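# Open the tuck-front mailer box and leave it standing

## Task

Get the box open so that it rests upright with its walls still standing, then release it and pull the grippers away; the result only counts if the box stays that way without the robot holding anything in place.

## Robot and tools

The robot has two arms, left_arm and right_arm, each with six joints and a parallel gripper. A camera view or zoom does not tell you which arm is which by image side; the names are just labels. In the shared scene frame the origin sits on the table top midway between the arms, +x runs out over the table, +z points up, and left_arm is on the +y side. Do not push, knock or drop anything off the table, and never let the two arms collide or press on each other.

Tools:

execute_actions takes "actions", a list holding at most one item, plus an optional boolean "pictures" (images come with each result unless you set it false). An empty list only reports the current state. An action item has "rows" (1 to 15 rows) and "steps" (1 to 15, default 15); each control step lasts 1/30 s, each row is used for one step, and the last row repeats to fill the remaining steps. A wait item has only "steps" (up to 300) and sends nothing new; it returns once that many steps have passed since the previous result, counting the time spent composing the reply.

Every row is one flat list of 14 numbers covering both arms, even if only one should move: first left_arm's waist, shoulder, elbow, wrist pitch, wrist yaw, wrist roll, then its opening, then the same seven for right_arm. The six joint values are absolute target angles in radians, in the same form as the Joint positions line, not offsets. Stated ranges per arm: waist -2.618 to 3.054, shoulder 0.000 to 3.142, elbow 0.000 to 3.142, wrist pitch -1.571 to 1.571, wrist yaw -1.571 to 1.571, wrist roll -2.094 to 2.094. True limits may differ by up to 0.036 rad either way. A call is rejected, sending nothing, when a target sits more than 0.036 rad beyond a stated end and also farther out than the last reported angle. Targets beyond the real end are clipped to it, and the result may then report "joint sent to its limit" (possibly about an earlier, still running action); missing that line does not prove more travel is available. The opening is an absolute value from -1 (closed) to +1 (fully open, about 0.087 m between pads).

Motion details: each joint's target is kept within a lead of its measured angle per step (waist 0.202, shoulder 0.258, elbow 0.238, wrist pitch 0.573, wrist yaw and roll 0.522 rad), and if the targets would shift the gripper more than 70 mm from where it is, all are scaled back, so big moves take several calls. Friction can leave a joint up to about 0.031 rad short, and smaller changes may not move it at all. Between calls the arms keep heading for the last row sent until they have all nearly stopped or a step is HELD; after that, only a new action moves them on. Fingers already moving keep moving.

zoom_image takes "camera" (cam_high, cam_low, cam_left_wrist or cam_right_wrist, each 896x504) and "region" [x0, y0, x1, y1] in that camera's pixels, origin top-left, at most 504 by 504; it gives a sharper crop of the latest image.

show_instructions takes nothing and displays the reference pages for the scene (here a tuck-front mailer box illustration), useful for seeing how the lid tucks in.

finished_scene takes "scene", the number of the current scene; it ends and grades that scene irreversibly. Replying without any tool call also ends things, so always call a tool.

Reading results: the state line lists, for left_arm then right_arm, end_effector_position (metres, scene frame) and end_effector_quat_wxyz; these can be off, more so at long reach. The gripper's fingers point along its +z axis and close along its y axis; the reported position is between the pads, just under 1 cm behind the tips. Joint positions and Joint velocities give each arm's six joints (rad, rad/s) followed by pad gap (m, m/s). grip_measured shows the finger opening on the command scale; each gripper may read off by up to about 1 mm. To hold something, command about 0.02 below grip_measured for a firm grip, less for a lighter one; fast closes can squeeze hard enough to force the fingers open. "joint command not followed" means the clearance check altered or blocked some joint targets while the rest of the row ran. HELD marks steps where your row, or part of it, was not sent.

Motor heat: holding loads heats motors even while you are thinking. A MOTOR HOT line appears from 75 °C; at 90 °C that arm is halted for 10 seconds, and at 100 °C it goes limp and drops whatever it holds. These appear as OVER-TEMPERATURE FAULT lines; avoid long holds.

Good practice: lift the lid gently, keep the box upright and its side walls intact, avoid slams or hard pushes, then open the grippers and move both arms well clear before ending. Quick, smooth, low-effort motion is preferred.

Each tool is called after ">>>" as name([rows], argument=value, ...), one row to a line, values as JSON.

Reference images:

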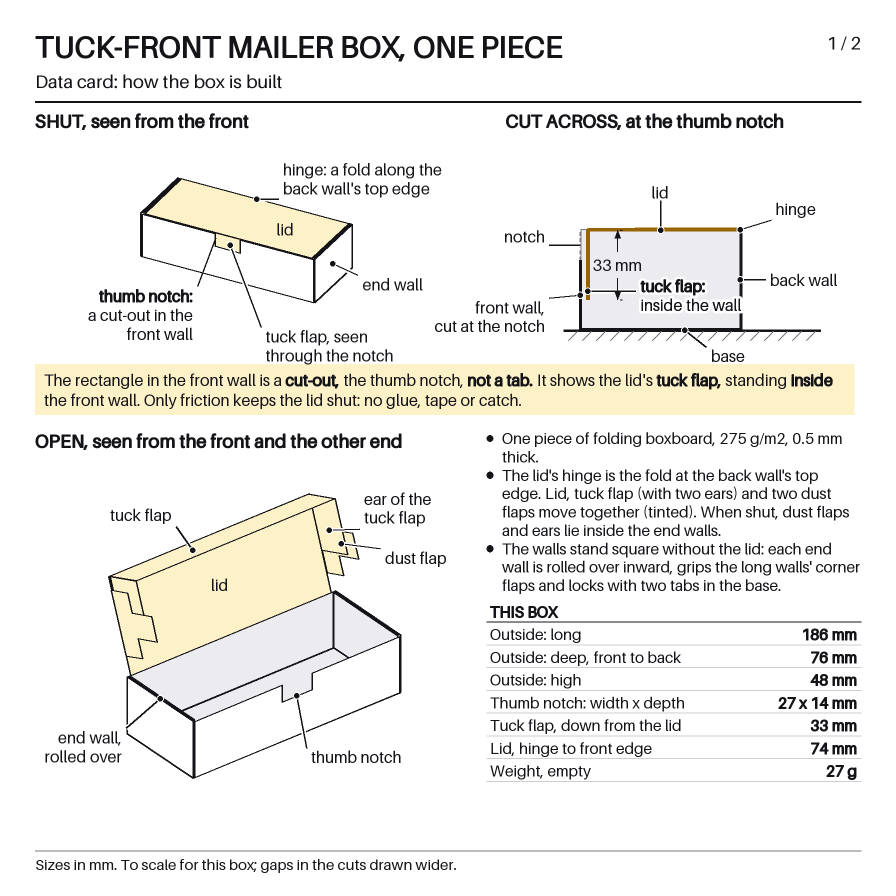

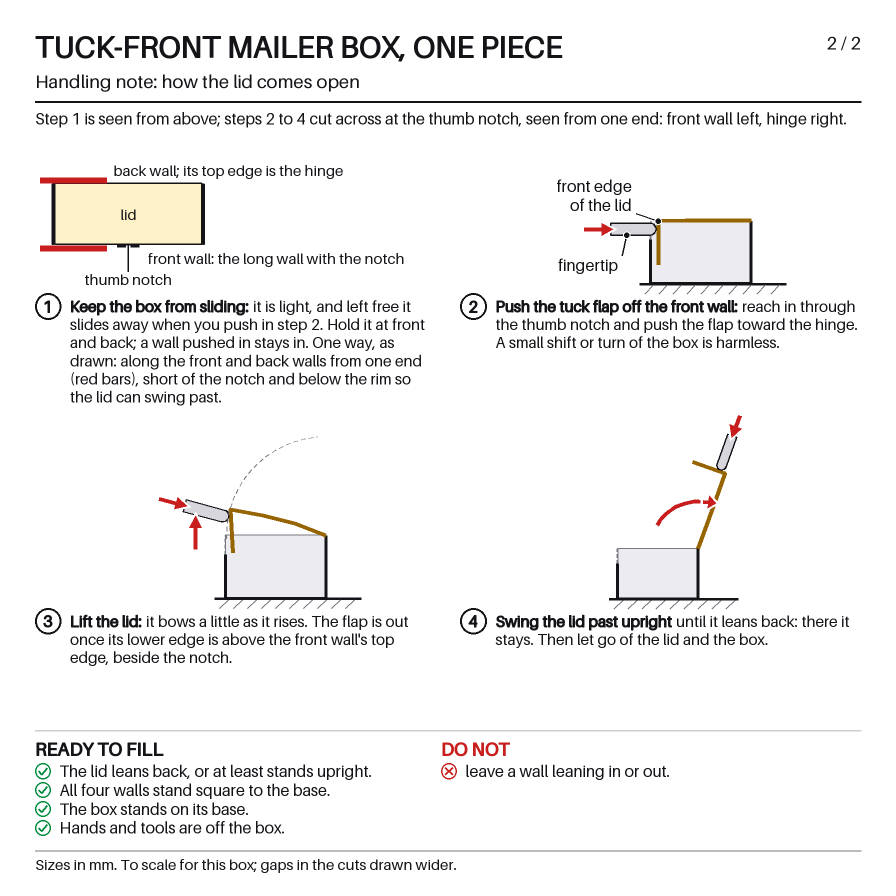

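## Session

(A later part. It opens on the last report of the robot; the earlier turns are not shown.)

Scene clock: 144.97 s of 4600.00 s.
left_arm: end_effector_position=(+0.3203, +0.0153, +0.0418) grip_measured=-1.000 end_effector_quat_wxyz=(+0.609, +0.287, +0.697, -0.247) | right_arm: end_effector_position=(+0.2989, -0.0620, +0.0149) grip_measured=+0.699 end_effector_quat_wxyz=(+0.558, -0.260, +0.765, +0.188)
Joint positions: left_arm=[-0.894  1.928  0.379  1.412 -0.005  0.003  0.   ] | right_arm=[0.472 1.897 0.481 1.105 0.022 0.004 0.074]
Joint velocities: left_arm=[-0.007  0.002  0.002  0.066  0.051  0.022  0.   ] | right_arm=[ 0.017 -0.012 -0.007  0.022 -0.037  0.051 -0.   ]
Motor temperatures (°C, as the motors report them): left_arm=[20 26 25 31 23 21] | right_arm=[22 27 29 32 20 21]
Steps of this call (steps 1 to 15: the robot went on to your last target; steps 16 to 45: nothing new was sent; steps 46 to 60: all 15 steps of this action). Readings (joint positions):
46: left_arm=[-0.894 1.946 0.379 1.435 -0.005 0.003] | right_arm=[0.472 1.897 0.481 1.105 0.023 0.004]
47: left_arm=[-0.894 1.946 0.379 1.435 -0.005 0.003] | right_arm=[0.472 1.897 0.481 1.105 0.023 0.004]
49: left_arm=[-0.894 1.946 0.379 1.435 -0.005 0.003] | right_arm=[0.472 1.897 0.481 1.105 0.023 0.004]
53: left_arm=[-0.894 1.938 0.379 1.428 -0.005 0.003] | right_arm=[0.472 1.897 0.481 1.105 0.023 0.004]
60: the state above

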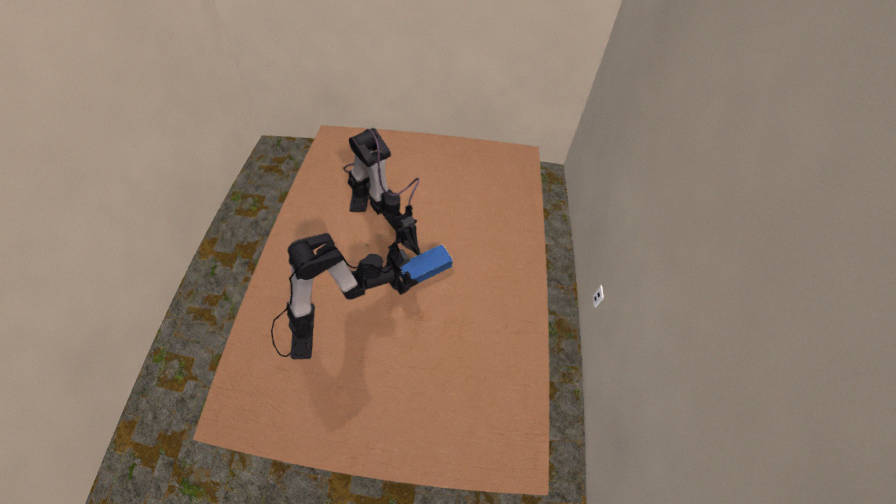

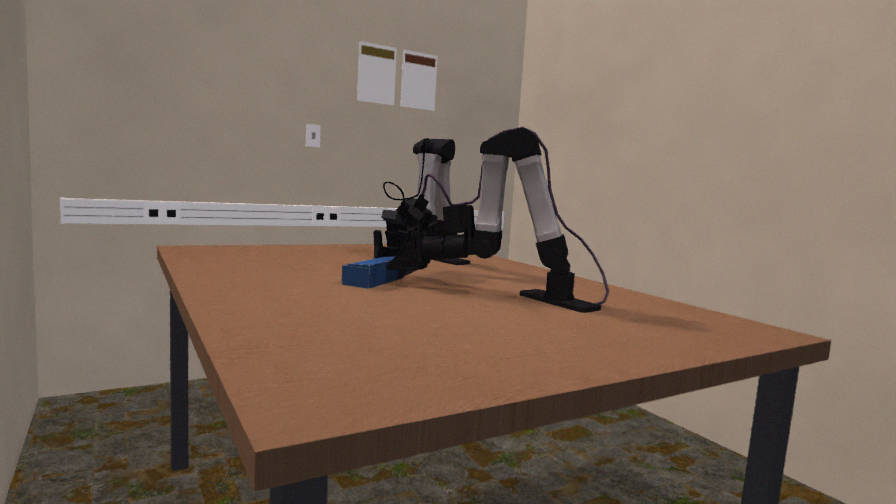

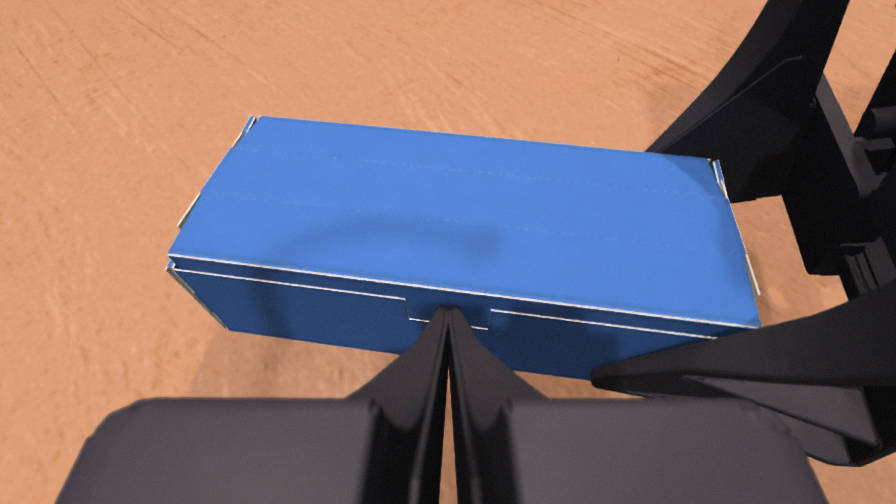

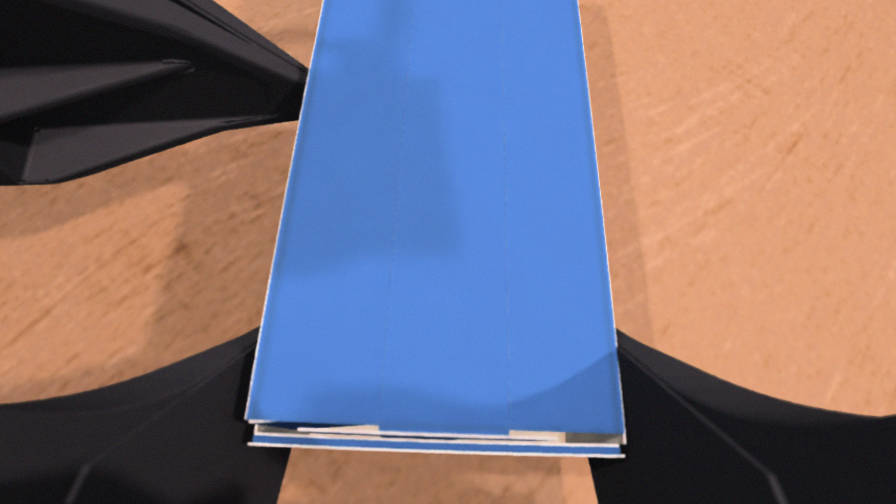

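>>> execute_actions([
  {"rows":[[-0.905,1.90,0.415,1.475,0,0.01,-1,0.489,1.915,0.50,1.057,-0.075,0,0.695],[-0.905,1.90,0.418,1.48,0,0.01,-1,0.49,1.915,0.50,1.054,-0.08,0,0.695],[-0.905,1.90,0.421,1.485,0,0.01,-1,0.491,1.915,0.50,1.051,-0.085,0,0.695],[-0.905,1.90,0.424,1.49,0,0.01,-1,0.492,1.915,0.50,1.048,-0.09,0,0.695],[-0.905,1.90,0.427,1.495,0,0.01,-1,0.493,1.915,0.50,1.045,-0.095,0,0.695],[-0.905,1.90,0.43,1.50,0,0.01,-1,0.494,1.915,0.50,1.042,-0.10,0,0.695]],"steps":15},
])

Scene clock: 146.43 s of 4600.00 s.
left_arm: end_effector_position=(+0.3227, +0.0127, +0.0460) grip_measured=-1.000 end_effector_quat_wxyz=(+0.613, +0.285, +0.693, -0.250) | right_arm: end_effector_position=(+0.2997, -0.0634, +0.0146) grip_measured=+0.699 end_effector_quat_wxyz=(+0.558, -0.259, +0.766, +0.188)
Joint positions: left_arm=[-0.894  1.927  0.389  1.414 -0.004  0.003  0.   ] | right_arm=[0.468 1.897 0.481 1.104 0.02  0.005 0.074]
Joint velocities: left_arm=[-0.002  0.002  0.012 -0.037 -0.007 -0.066  0.   ] | right_arm=[-0.012  0.007  0.007  0.007  0.051 -0.007 -0.001]
Motor temperatures (°C, as the motors report them): left_arm=[20 26 25 31 23 21] | right_arm=[22 27 29 32 21 21]
Steps of this call (steps 1 to 15: the robot went on to your last target; steps 16 to 29: nothing new was sent; steps 30 to 44: all 15 steps of this action). Readings (joint positions):
30: left_arm=[-0.894 1.927 0.379 1.411 -0.005 0.003] | right_arm=[0.472 1.897 0.481 1.105 0.021 0.004]
31: left_arm=[-0.894 1.927 0.379 1.411 -0.005 0.003] | right_arm=[0.472 1.897 0.481 1.105 0.021 0.004]
33: left_arm=[-0.894 1.927 0.379 1.411 -0.005 0.003] | right_arm=[0.472 1.897 0.481 1.105 0.020 0.004]
37: left_arm=[-0.894 1.927 0.387 1.413 -0.004 0.003] | right_arm=[0.469 1.897 0.481 1.104 0.020 0.004]
44: the state above

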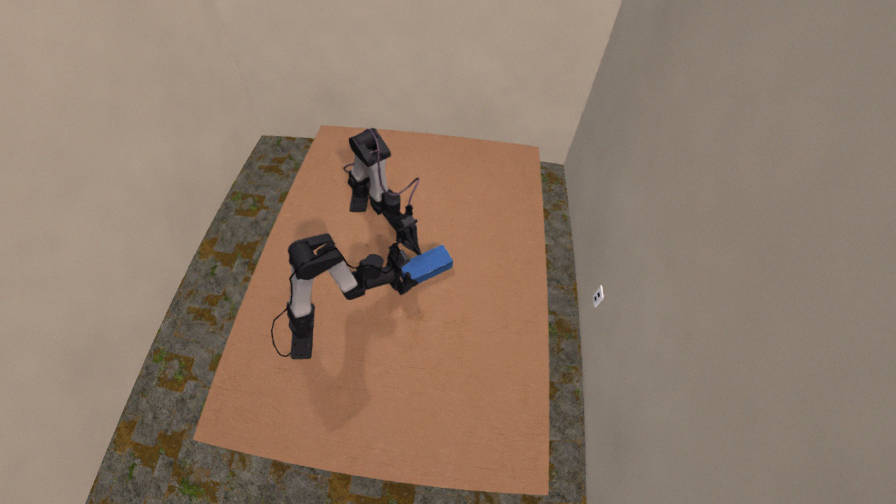

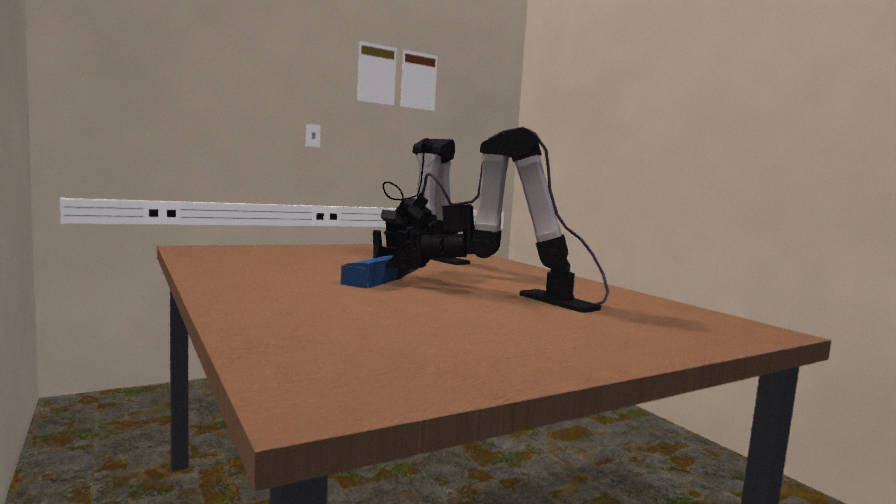

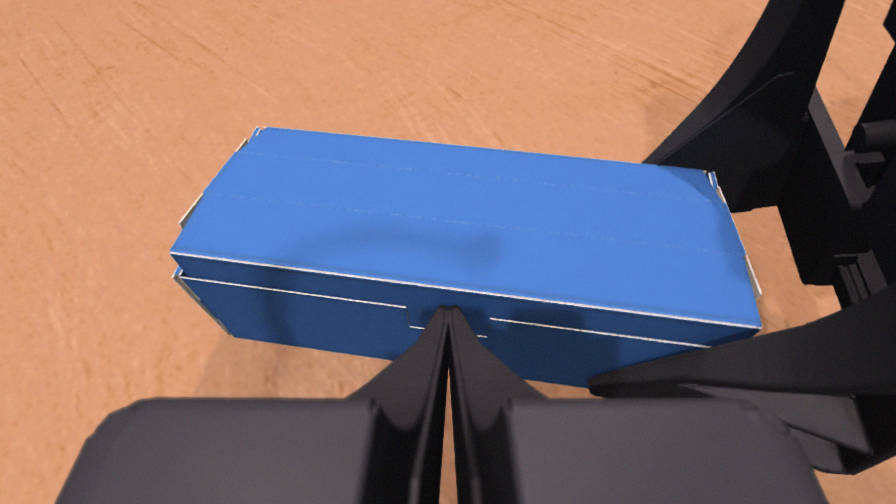

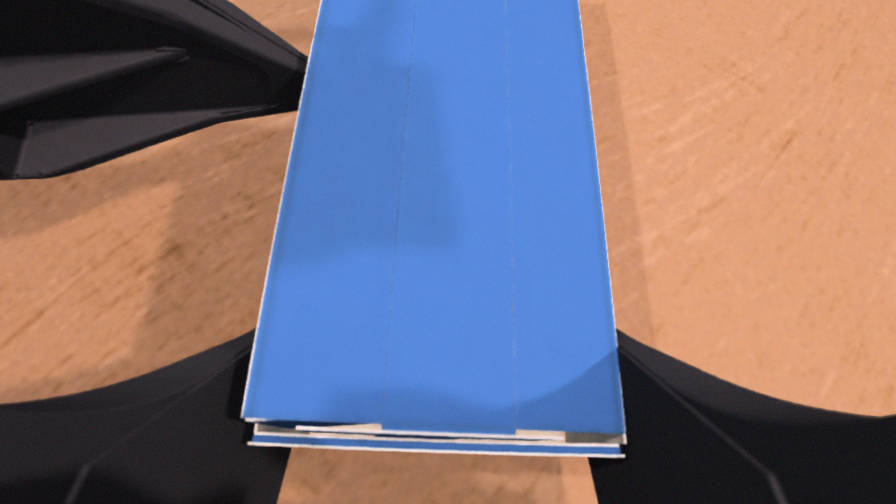

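Progress: lid ≈15 mm up. Continue.

>>> execute_actions([
  {"rows":[[-0.905,1.897,0.431,1.50,0,0.01,-1,0.495,1.915,0.50,1.04,-0.10,0,0.695],[-0.905,1.894,0.432,1.50,0,0.01,-1,0.496,1.915,0.50,1.04,-0.10,0,0.695],[-0.905,1.891,0.433,1.50,0,0.01,-1,0.497,1.915,0.50,1.04,-0.10,0,0.695],[-0.905,1.888,0.434,1.50,0,0.01,-1,0.498,1.915,0.50,1.04,-0.10,0,0.695],[-0.905,1.885,0.435,1.50,0,0.01,-1,0.498,1.915,0.50,1.04,-0.10,0,0.695],[-0.905,1.882,0.436,1.50,0,0.01,-1,0.498,1.915,0.50,1.04,-0.10,0,0.695],[-0.905,1.879,0.437,1.50,0,0.01,-1,0.498,1.915,0.50,1.04,-0.10,0,0.695],[-0.905,1.876,0.438,1.50,0,0.01,-1,0.498,1.915,0.50,1.04,-0.10,0,0.695]],"steps":15},
])

Scene clock: 148.33 s of 4600.00 s.
left_arm: end_effector_position=(+0.3294, +0.0049, +0.0821) grip_measured=-1.000 end_effector_quat_wxyz=(+0.651, +0.272, +0.656, -0.267) | right_arm: end_effector_position=(+0.3013, -0.0654, +0.0145) grip_measured=+0.699 end_effector_quat_wxyz=(+0.559, -0.254, +0.768, +0.184)
Joint positions: left_arm=[-0.894  1.885  0.405  1.471  0.001  0.003  0.   ] | right_arm=[0.466 1.897 0.481 1.103 0.032 0.009 0.074]
Joint velocities: left_arm=[ 0.022 -0.1    0.09   0.403  0.037 -0.022  0.   ] | right_arm=[ 0.007  0.022  0.017 -0.022 -0.037  0.022  0.   ]
Motor temperatures (°C, as the motors report them): left_arm=[20 26 25 31 23 21] | right_arm=[22 27 29 32 21 21]
Steps of this call (steps 1 to 15: the robot went on to your last target; steps 16 to 42: nothing new was sent; steps 43 to 57: all 15 steps of this action). Readings (joint positions):
43: left_arm=[-0.894 1.927 0.389 1.414 -0.004 0.003] | right_arm=[0.468 1.897 0.481 1.104 0.020 0.005]
44: left_arm=[-0.894 1.927 0.389 1.414 -0.004 0.003] | right_arm=[0.468 1.897 0.481 1.104 0.020 0.005]
46: left_arm=[-0.894 1.924 0.389 1.414 -0.004 0.003] | right_arm=[0.468 1.897 0.481 1.104 0.020 0.005]
50: left_arm=[-0.894 1.907 0.389 1.417 -0.004 0.003] | right_arm=[0.468 1.897 0.481 1.104 0.020 0.005]
57: the state above

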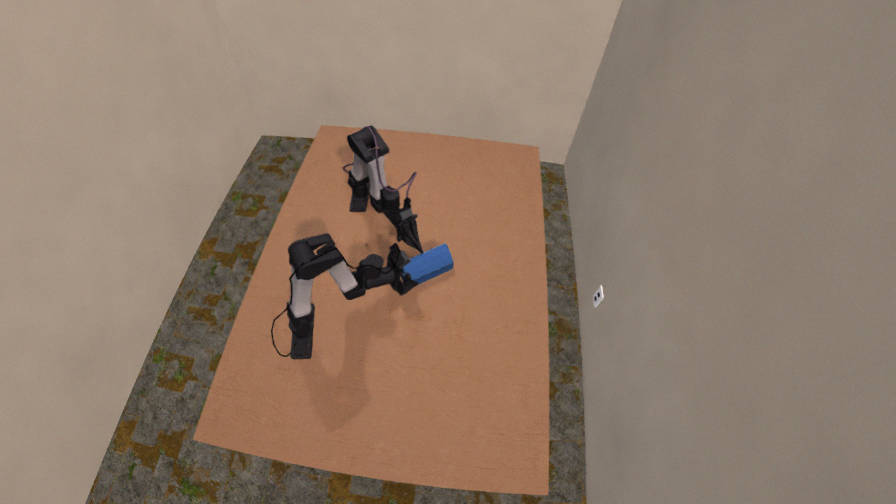

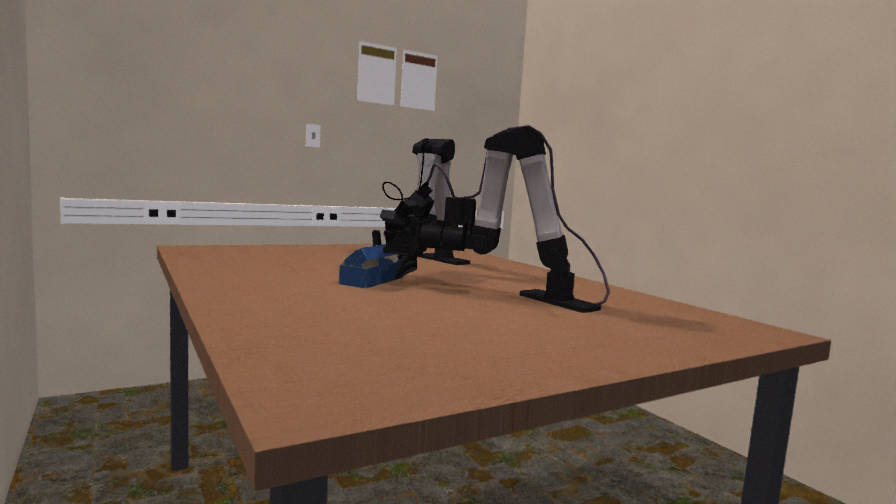

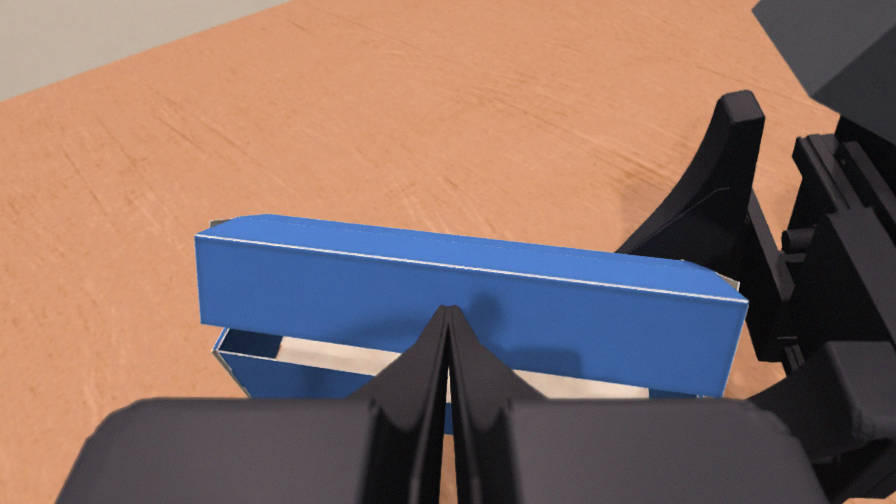

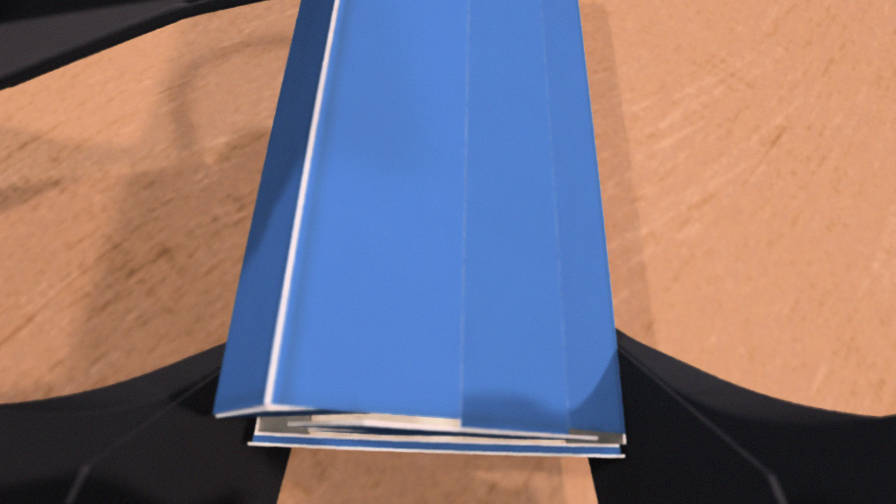

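Flap is out. Remove bias.

>>> execute_actions([
  {"rows":[[-0.905,1.876,0.438,1.50,0,0.01,-1,0.48,1.915,0.50,1.08,-0.02,0,0.695],[-0.905,1.876,0.438,1.50,0,0.01,-1,0.472,1.915,0.50,1.09,0.01,0,0.695]],"steps":8},
])

Scene clock: 149.10 s of 4600.00 s.
left_arm: end_effector_position=(+0.3330, -0.0014, +0.1063) grip_measured=-1.000 end_effector_quat_wxyz=(+0.678, +0.262, +0.627, -0.280) | right_arm: end_effector_position=(+0.2992, -0.0624, +0.0149) grip_measured=+0.699 end_effector_quat_wxyz=(+0.557, -0.263, +0.764, +0.191)
Joint positions: left_arm=[-0.897  1.878  0.423  1.531  0.004  0.003  0.   ] | right_arm=[0.466 1.897 0.481 1.105 0.009 0.001 0.074]
Joint velocities: left_arm=[ 0.012 -0.002 -0.012  0.037 -0.007 -0.051  0.   ] | right_arm=[-0.002  0.007 -0.007  0.007 -0.066 -0.022 -0.001]
Motor temperatures (°C, as the motors report them): left_arm=[20 26 25 31 23 21] | right_arm=[22 27 29 32 21 21]
Steps of this call (steps 1 to 15: the robot went on to your last target; steps 16 to 23: all 8 steps of this action). Readings (joint positions):
16: left_arm=[-0.897 1.878 0.423 1.531 0.004 0.003] | right_arm=[0.466 1.897 0.481 1.104 0.005 0.001]
17: left_arm=[-0.897 1.878 0.423 1.531 0.004 0.003] | right_arm=[0.466 1.897 0.481 1.105 0.007 0.001]
19: left_arm=[-0.897 1.878 0.423 1.531 0.004 0.003] | right_arm=[0.466 1.897 0.481 1.105 0.008 0.001]
23: the state above

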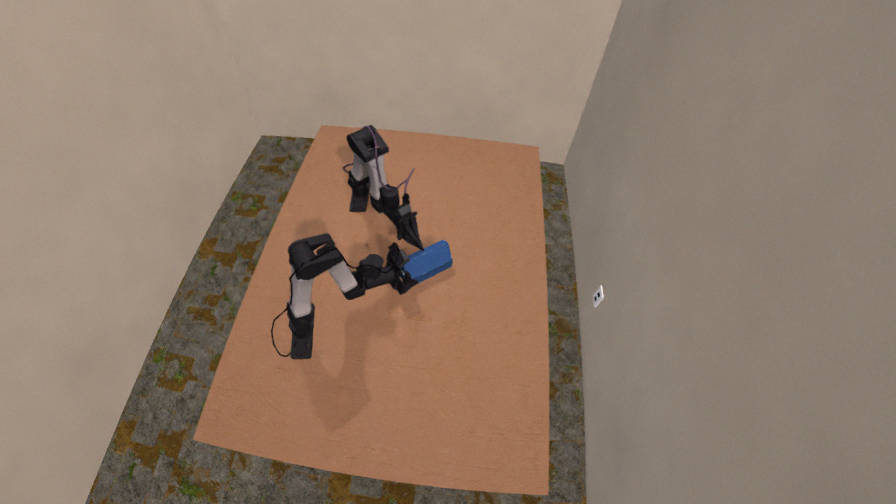

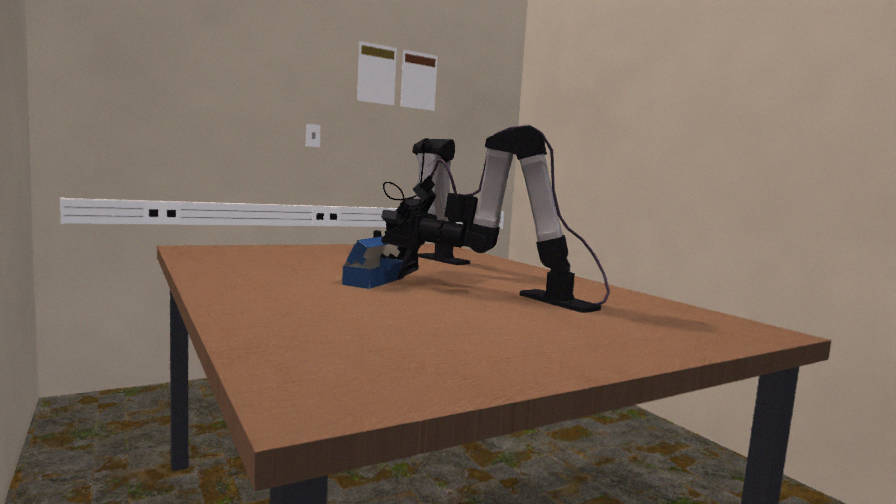

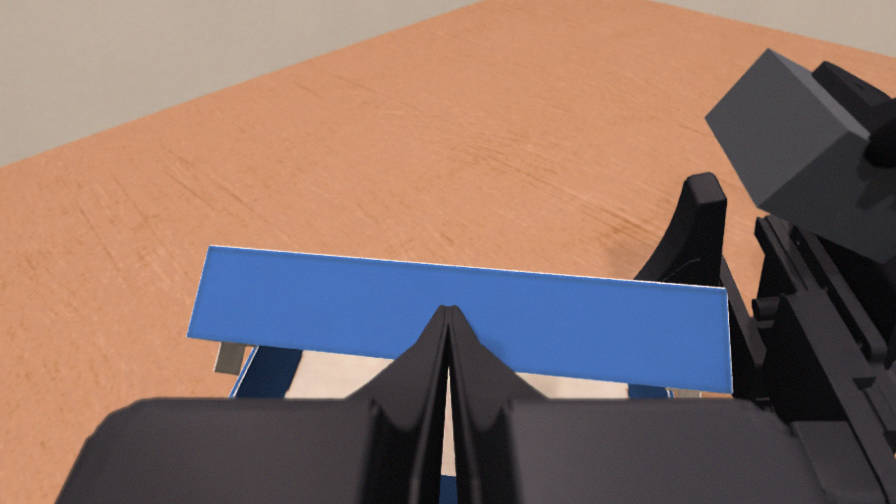

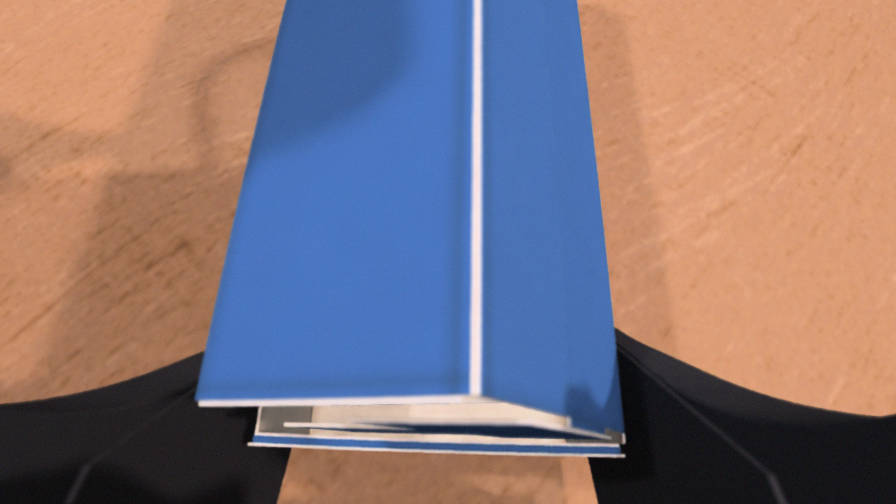

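>>> execute_actions([
  {"rows":[[-0.905,1.85,0.41,1.54,0,0.01,-1,0.472,1.915,0.50,1.09,0.01,0,0.695],[-0.905,1.835,0.40,1.54,0,0.01,-1,0.472,1.915,0.50,1.09,0.01,0,0.695],[-0.905,1.82,0.39,1.54,0,0.01,-1,0.472,1.915,0.50,1.09,0.01,0,0.695],[-0.905,1.805,0.375,1.53,0,0.01,-1,0.472,1.915,0.50,1.09,0.01,0,0.695],[-0.905,1.79,0.36,1.52,0,0.01,-1,0.472,1.915,0.50,1.09,0.01,0,0.695],[-0.905,1.775,0.345,1.51,0,0.01,-1,0.472,1.915,0.50,1.09,0.01,0,0.695],[-0.905,1.76,0.33,1.50,0,0.01,-1,0.472,1.915,0.50,1.09,0.01,0,0.695],[-0.905,1.75,0.315,1.50,0,0.01,-1,0.472,1.915,0.50,1.09,0.01,0,0.695],[-0.905,1.74,0.30,1.50,0,0.01,-1,0.472,1.915,0.50,1.09,0.01,0,0.695],[-0.905,1.735,0.285,1.50,0,0.01,-1,0.472,1.915,0.50,1.09,0.01,0,0.695]],"steps":15},
])

Scene clock: 164.87 s of 4600.00 s.
left_arm: end_effector_position=(+0.3110, +0.0206, +0.1164) grip_measured=-1.000 end_effector_quat_wxyz=(+0.679, +0.262, +0.626, -0.281) | right_arm: end_effector_position=(+0.2992, -0.0624, +0.0149) grip_measured=+0.699 end_effector_quat_wxyz=(+0.557, -0.263, +0.764, +0.191)
Joint positions: left_arm=[-0.897  1.746  0.303  1.522  0.004  0.003  0.   ] | right_arm=[0.466 1.897 0.481 1.105 0.009 0.001 0.074]
Joint velocities: left_arm=[ 0.002  0.012  0.007 -0.007  0.007 -0.037  0.   ] | right_arm=[ 0.022 -0.007 -0.007  0.007  0.007 -0.022 -0.   ]
Motor temperatures (°C, as the motors report them): left_arm=[20 26 25 30 23 21] | right_arm=[22 27 29 33 20 21]
Steps of this call (steps 1 to 15: the robot went on to your last target; steps 16 to 90: nothing new was sent; then 12.27 s passed at rest; steps 91 to 105: all 15 steps of this action). Readings (joint positions):
91: left_arm=[-0.897 1.876 0.423 1.532 0.004 0.003] | right_arm=[0.466 1.897 0.481 1.105 0.009 0.001]
92: left_arm=[-0.897 1.870 0.422 1.532 0.004 0.003] | right_arm=[0.466 1.897 0.481 1.105 0.009 0.001]
94: left_arm=[-0.897 1.846 0.412 1.532 0.004 0.003] | right_arm=[0.466 1.897 0.481 1.105 0.009 0.001]
98: left_arm=[-0.897 1.781 0.361 1.531 0.004 0.003] | right_arm=[0.466 1.897 0.481 1.105 0.009 0.001]
105: the state above

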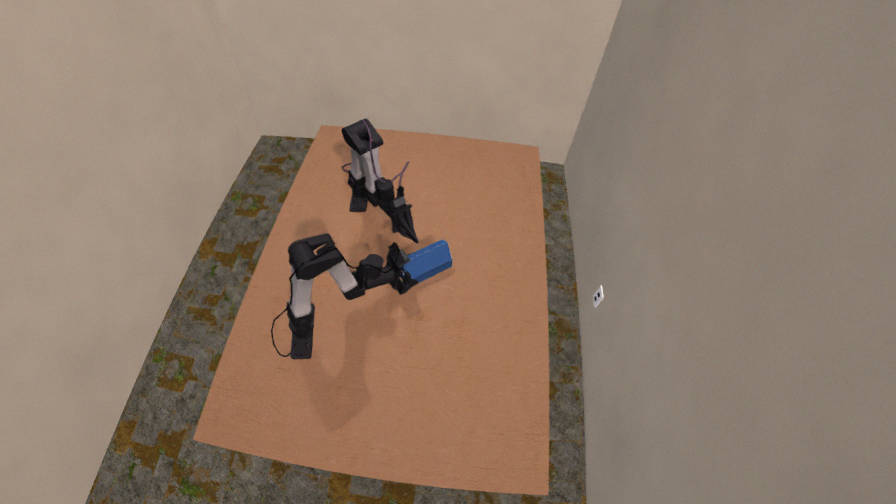

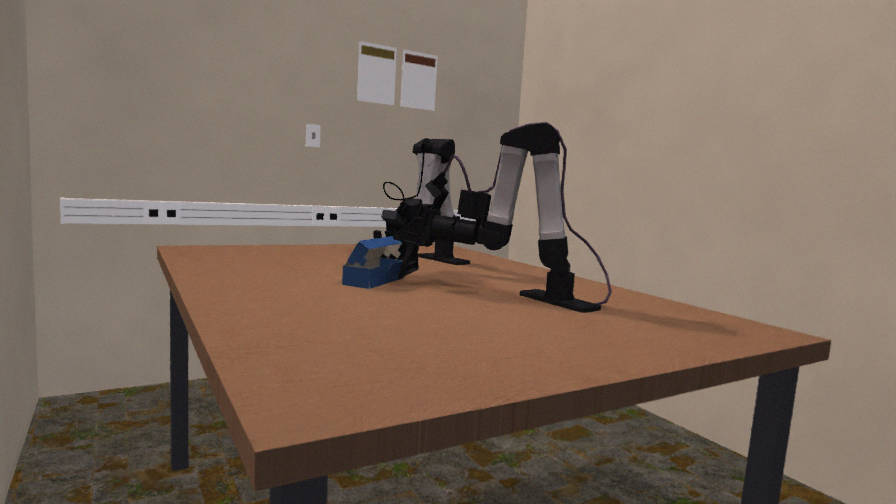

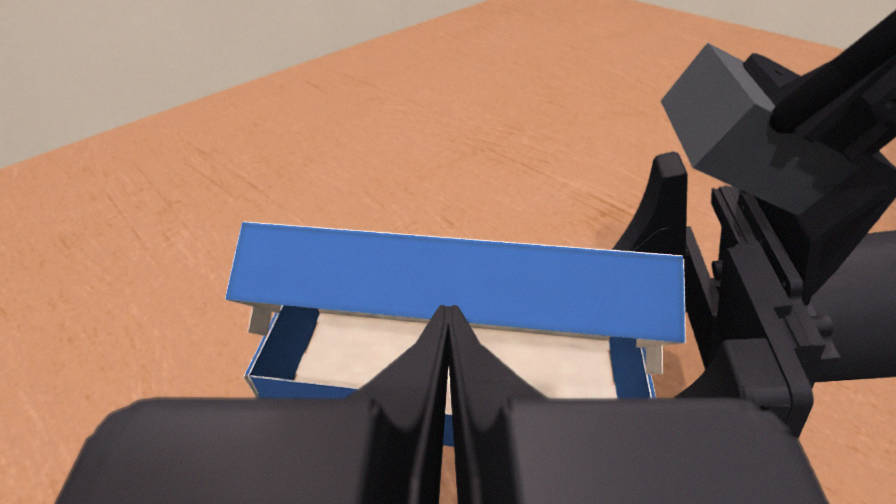

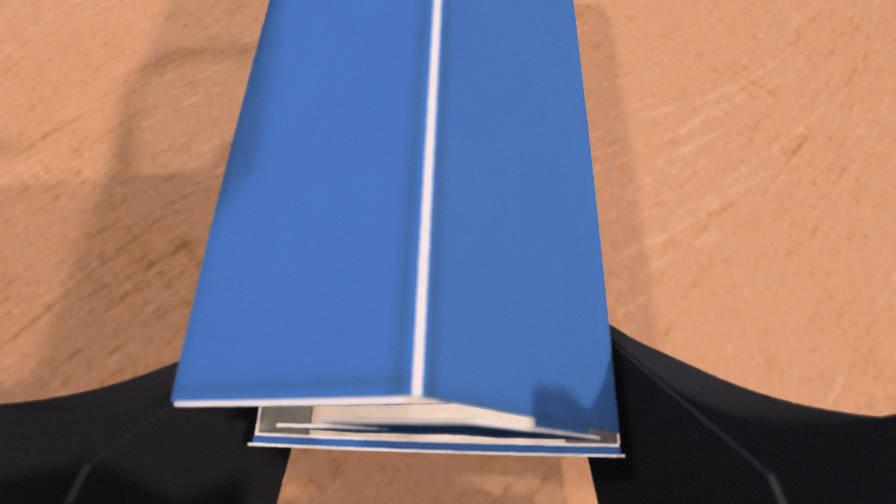

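>>> execute_actions([
  {"rows":[[-0.905,1.745,0.30,1.48,0,0.01,-1,0.472,1.915,0.50,1.09,0.01,0,0.695],[-0.905,1.75,0.30,1.45,0,0.01,-1,0.472,1.915,0.50,1.09,0.01,0,0.695],[-0.905,1.755,0.30,1.42,0,0.01,-1,0.472,1.915,0.50,1.09,0.01,0,0.695],[-0.905,1.76,0.30,1.39,0,0.01,-1,0.472,1.915,0.50,1.09,0.01,0,0.695],[-0.905,1.76,0.31,1.36,0,0.01,-1,0.472,1.915,0.50,1.09,0.01,0,0.695],[-0.905,1.765,0.315,1.33,0,0.01,-1,0.472,1.915,0.50,1.09,0.01,0,0.695],[-0.905,1.765,0.315,1.31,0,0.01,-1,0.472,1.915,0.50,1.09,0.01,0,0.695]],"steps":15},
])

Scene clock: 166.43 s of 4600.00 s.
left_arm: end_effector_position=(+0.3053, +0.0263, +0.0712) grip_measured=-1.000 end_effector_quat_wxyz=(+0.619, +0.286, +0.685, -0.256) | right_arm: end_effector_position=(+0.2992, -0.0624, +0.0149) grip_measured=+0.699 end_effector_quat_wxyz=(+0.557, -0.263, +0.764, +0.191)
Joint positions: left_arm=[-0.897  1.746  0.303  1.341  0.004  0.003  0.   ] | right_arm=[0.466 1.897 0.481 1.105 0.009 0.001 0.074]
Joint velocities: left_arm=[ 0.002 -0.022 -0.007 -0.066 -0.007  0.022  0.   ] | right_arm=[-0.002 -0.017 -0.002 -0.037 -0.066  0.022  0.001]
Motor temperatures (°C, as the motors report them): left_arm=[20 26 25 30 23 21] | right_arm=[22 27 29 33 20 21]
Steps of this call (steps 1 to 15: the robot went on to your last target; steps 16 to 32: nothing new was sent; steps 33 to 47: all 15 steps of this action). Readings (joint positions):
33: left_arm=[-0.897 1.746 0.303 1.517 0.004 0.003] | right_arm=[0.466 1.897 0.481 1.105 0.009 0.001]
34: left_arm=[-0.897 1.746 0.303 1.512 0.004 0.003] | right_arm=[0.466 1.897 0.481 1.105 0.009 0.001]
36: left_arm=[-0.897 1.746 0.303 1.486 0.004 0.003] | right_arm=[0.466 1.897 0.481 1.105 0.009 0.001]
40: left_arm=[-0.897 1.746 0.303 1.403 0.004 0.003] | right_arm=[0.466 1.897 0.481 1.105 0.009 0.001]
47: the state above

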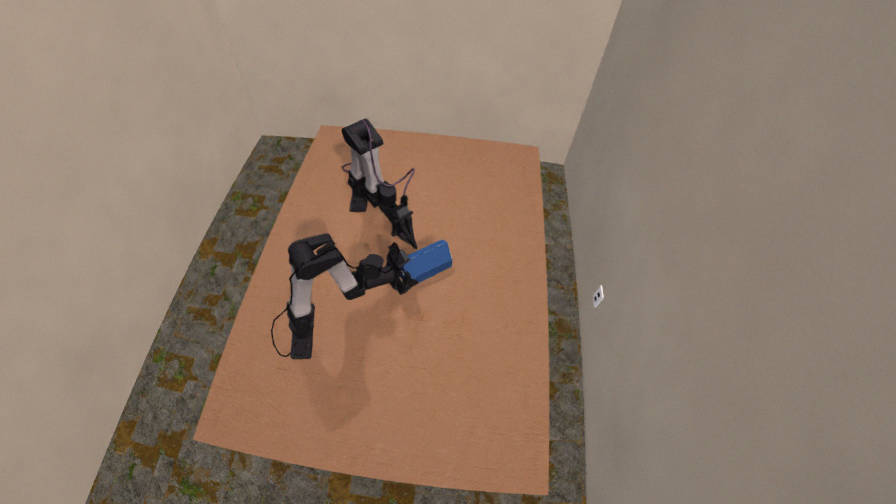

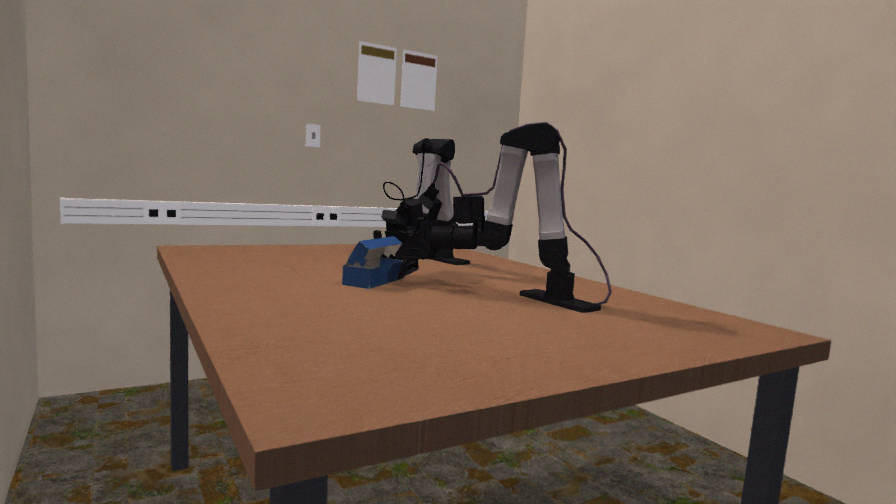

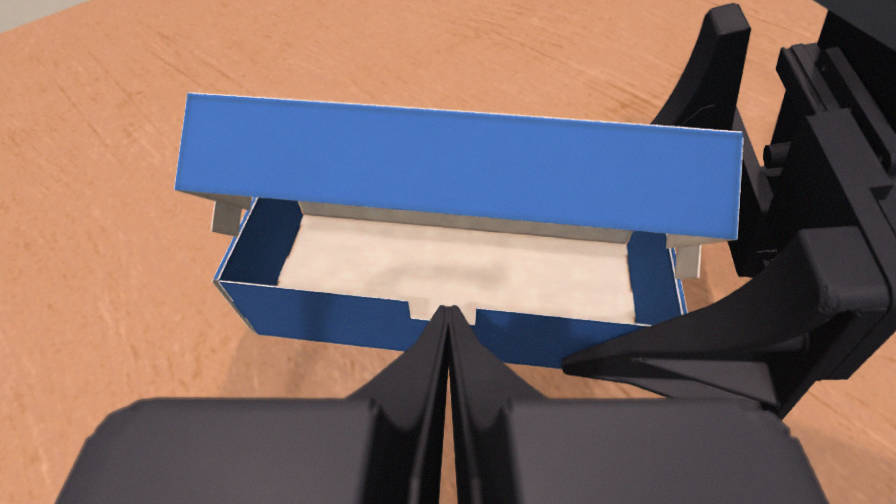

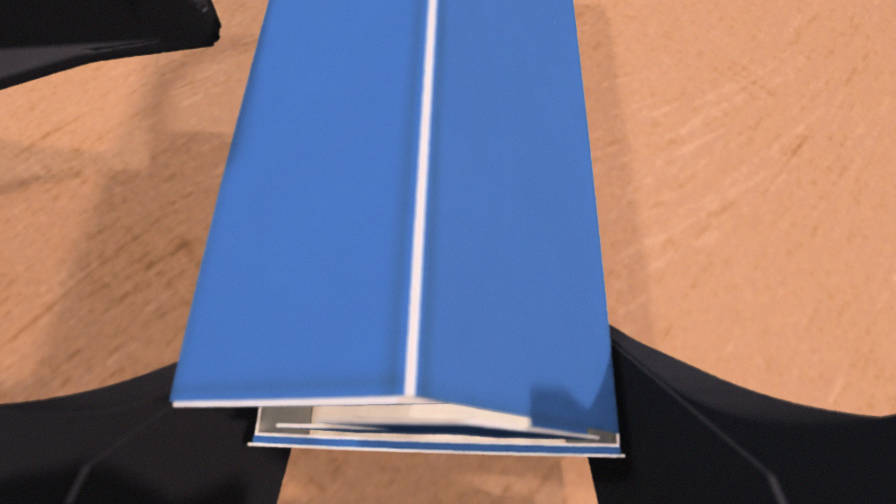

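>>> execute_actions([
  {"rows":[[-0.89,1.772,0.33,1.31,0,0.01,-1,0.472,1.915,0.50,1.09,0.01,0,0.695],[-0.88,1.781,0.348,1.305,0,0.01,-1,0.472,1.915,0.50,1.09,0.01,0,0.695],[-0.87,1.79,0.366,1.30,0,0.01,-1,0.472,1.915,0.50,1.09,0.01,0,0.695],[-0.86,1.80,0.384,1.292,0,0.01,-1,0.472,1.915,0.50,1.09,0.01,0,0.695],[-0.855,1.81,0.402,1.284,0,0.01,-1,0.472,1.915,0.50,1.09,0.01,0,0.695],[-0.85,1.82,0.42,1.276,0,0.01,-1,0.472,1.915,0.50,1.09,0.01,0,0.695],[-0.845,1.83,0.44,1.268,0,0.01,-1,0.472,1.915,0.50,1.09,0.01,0,0.695],[-0.84,1.84,0.46,1.26,0,0.01,-1,0.472,1.915,0.50,1.09,0.01,0,0.695],[-0.84,1.85,0.48,1.25,0,0.01,-1,0.472,1.915,0.50,1.09,0.01,0,0.695],[-0.84,1.86,0.50,1.24,0,0.01,-1,0.472,1.915,0.50,1.09,0.01,0,0.695],[-0.84,1.87,0.52,1.23,0,0.01,-1,0.472,1.915,0.50,1.09,0.01,0,0.695],[-0.84,1.878,0.535,1.225,0,0.01,-1,0.472,1.915,0.50,1.09,0.01,0,0.695],[-0.84,1.885,0.55,1.22,0,0.01,-1,0.472,1.915,0.50,1.09,0.01,0,0.695]],"steps":15},
])

Scene clock: 168.67 s of 4600.00 s.
left_arm: end_effector_position=(+0.3608, +0.0011, +0.0830) grip_measured=-1.000 end_effector_quat_wxyz=(+0.635, +0.266, +0.682, -0.246) | right_arm: end_effector_position=(+0.2992, -0.0624, +0.0149) grip_measured=+0.699 end_effector_quat_wxyz=(+0.557, -0.263, +0.764, +0.191)
Joint positions: left_arm=[-0.85   1.862  0.532  1.257  0.004  0.003  0.   ] | right_arm=[0.466 1.897 0.481 1.105 0.009 0.001 0.074]
Joint velocities: left_arm=[-0.002  0.076  0.168 -0.198 -0.037 -0.051  0.   ] | right_arm=[ 0.002 -0.002 -0.002  0.007 -0.081  0.007  0.002]
Motor temperatures (°C, as the motors report them): left_arm=[20 26 25 30 23 21] | right_arm=[22 27 29 33 20 21]
Steps of this call (steps 1 to 30: the robot went on to your last target; steps 31 to 52: nothing new was sent; steps 53 to 67: all 15 steps of this action). Readings (joint positions):
53: left_arm=[-0.897 1.746 0.304 1.328 0.004 0.003] | right_arm=[0.466 1.897 0.481 1.105 0.009 0.001]
54: left_arm=[-0.896 1.748 0.310 1.327 0.004 0.003] | right_arm=[0.466 1.897 0.481 1.105 0.009 0.001]
56: left_arm=[-0.888 1.762 0.338 1.322 0.004 0.003] | right_arm=[0.466 1.897 0.481 1.105 0.009 0.001]
60: left_arm=[-0.859 1.802 0.414 1.304 0.004 0.003] | right_arm=[0.466 1.897 0.481 1.105 0.009 0.001]
67: the state above

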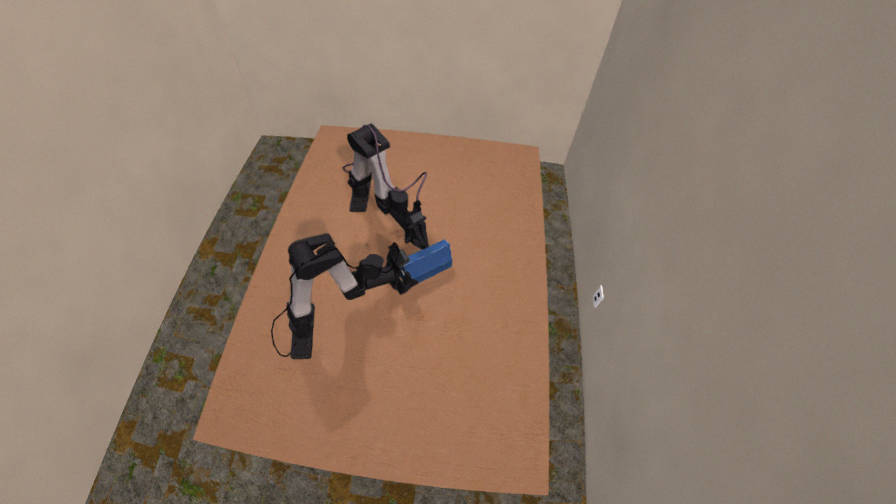

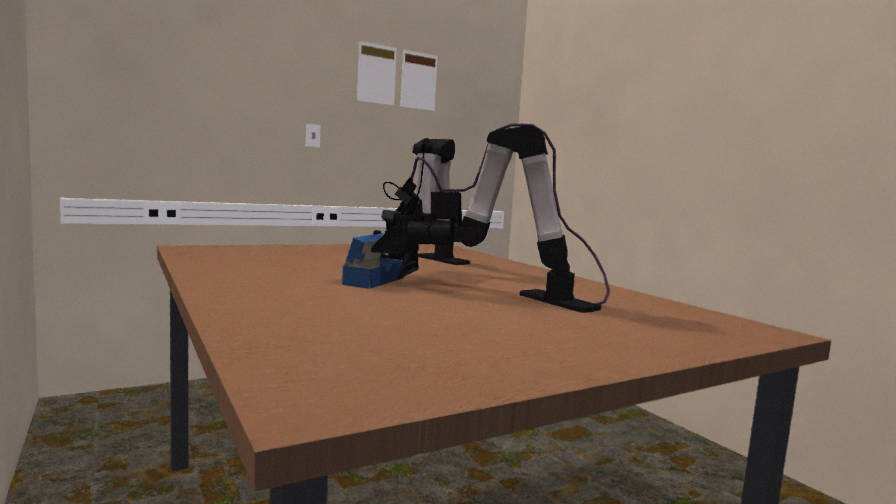

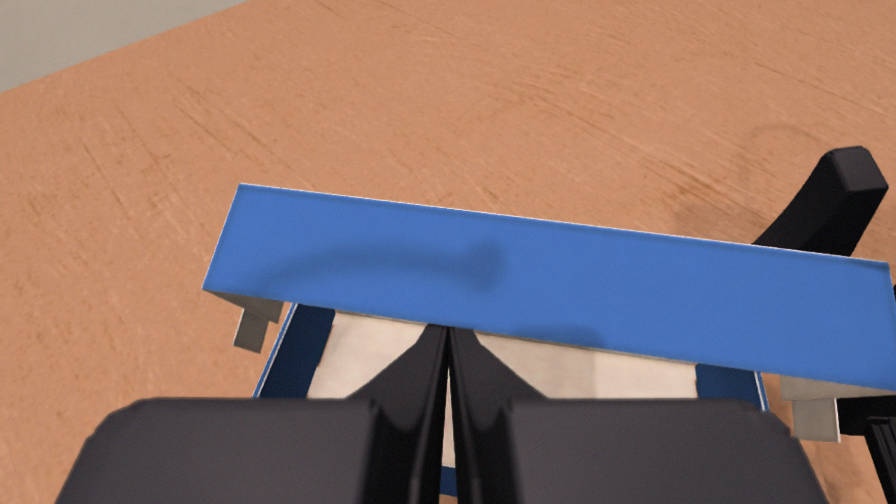

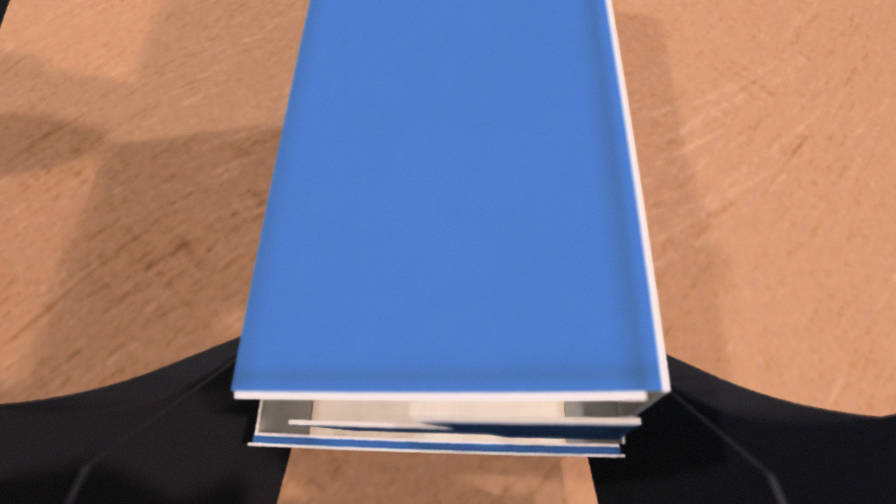

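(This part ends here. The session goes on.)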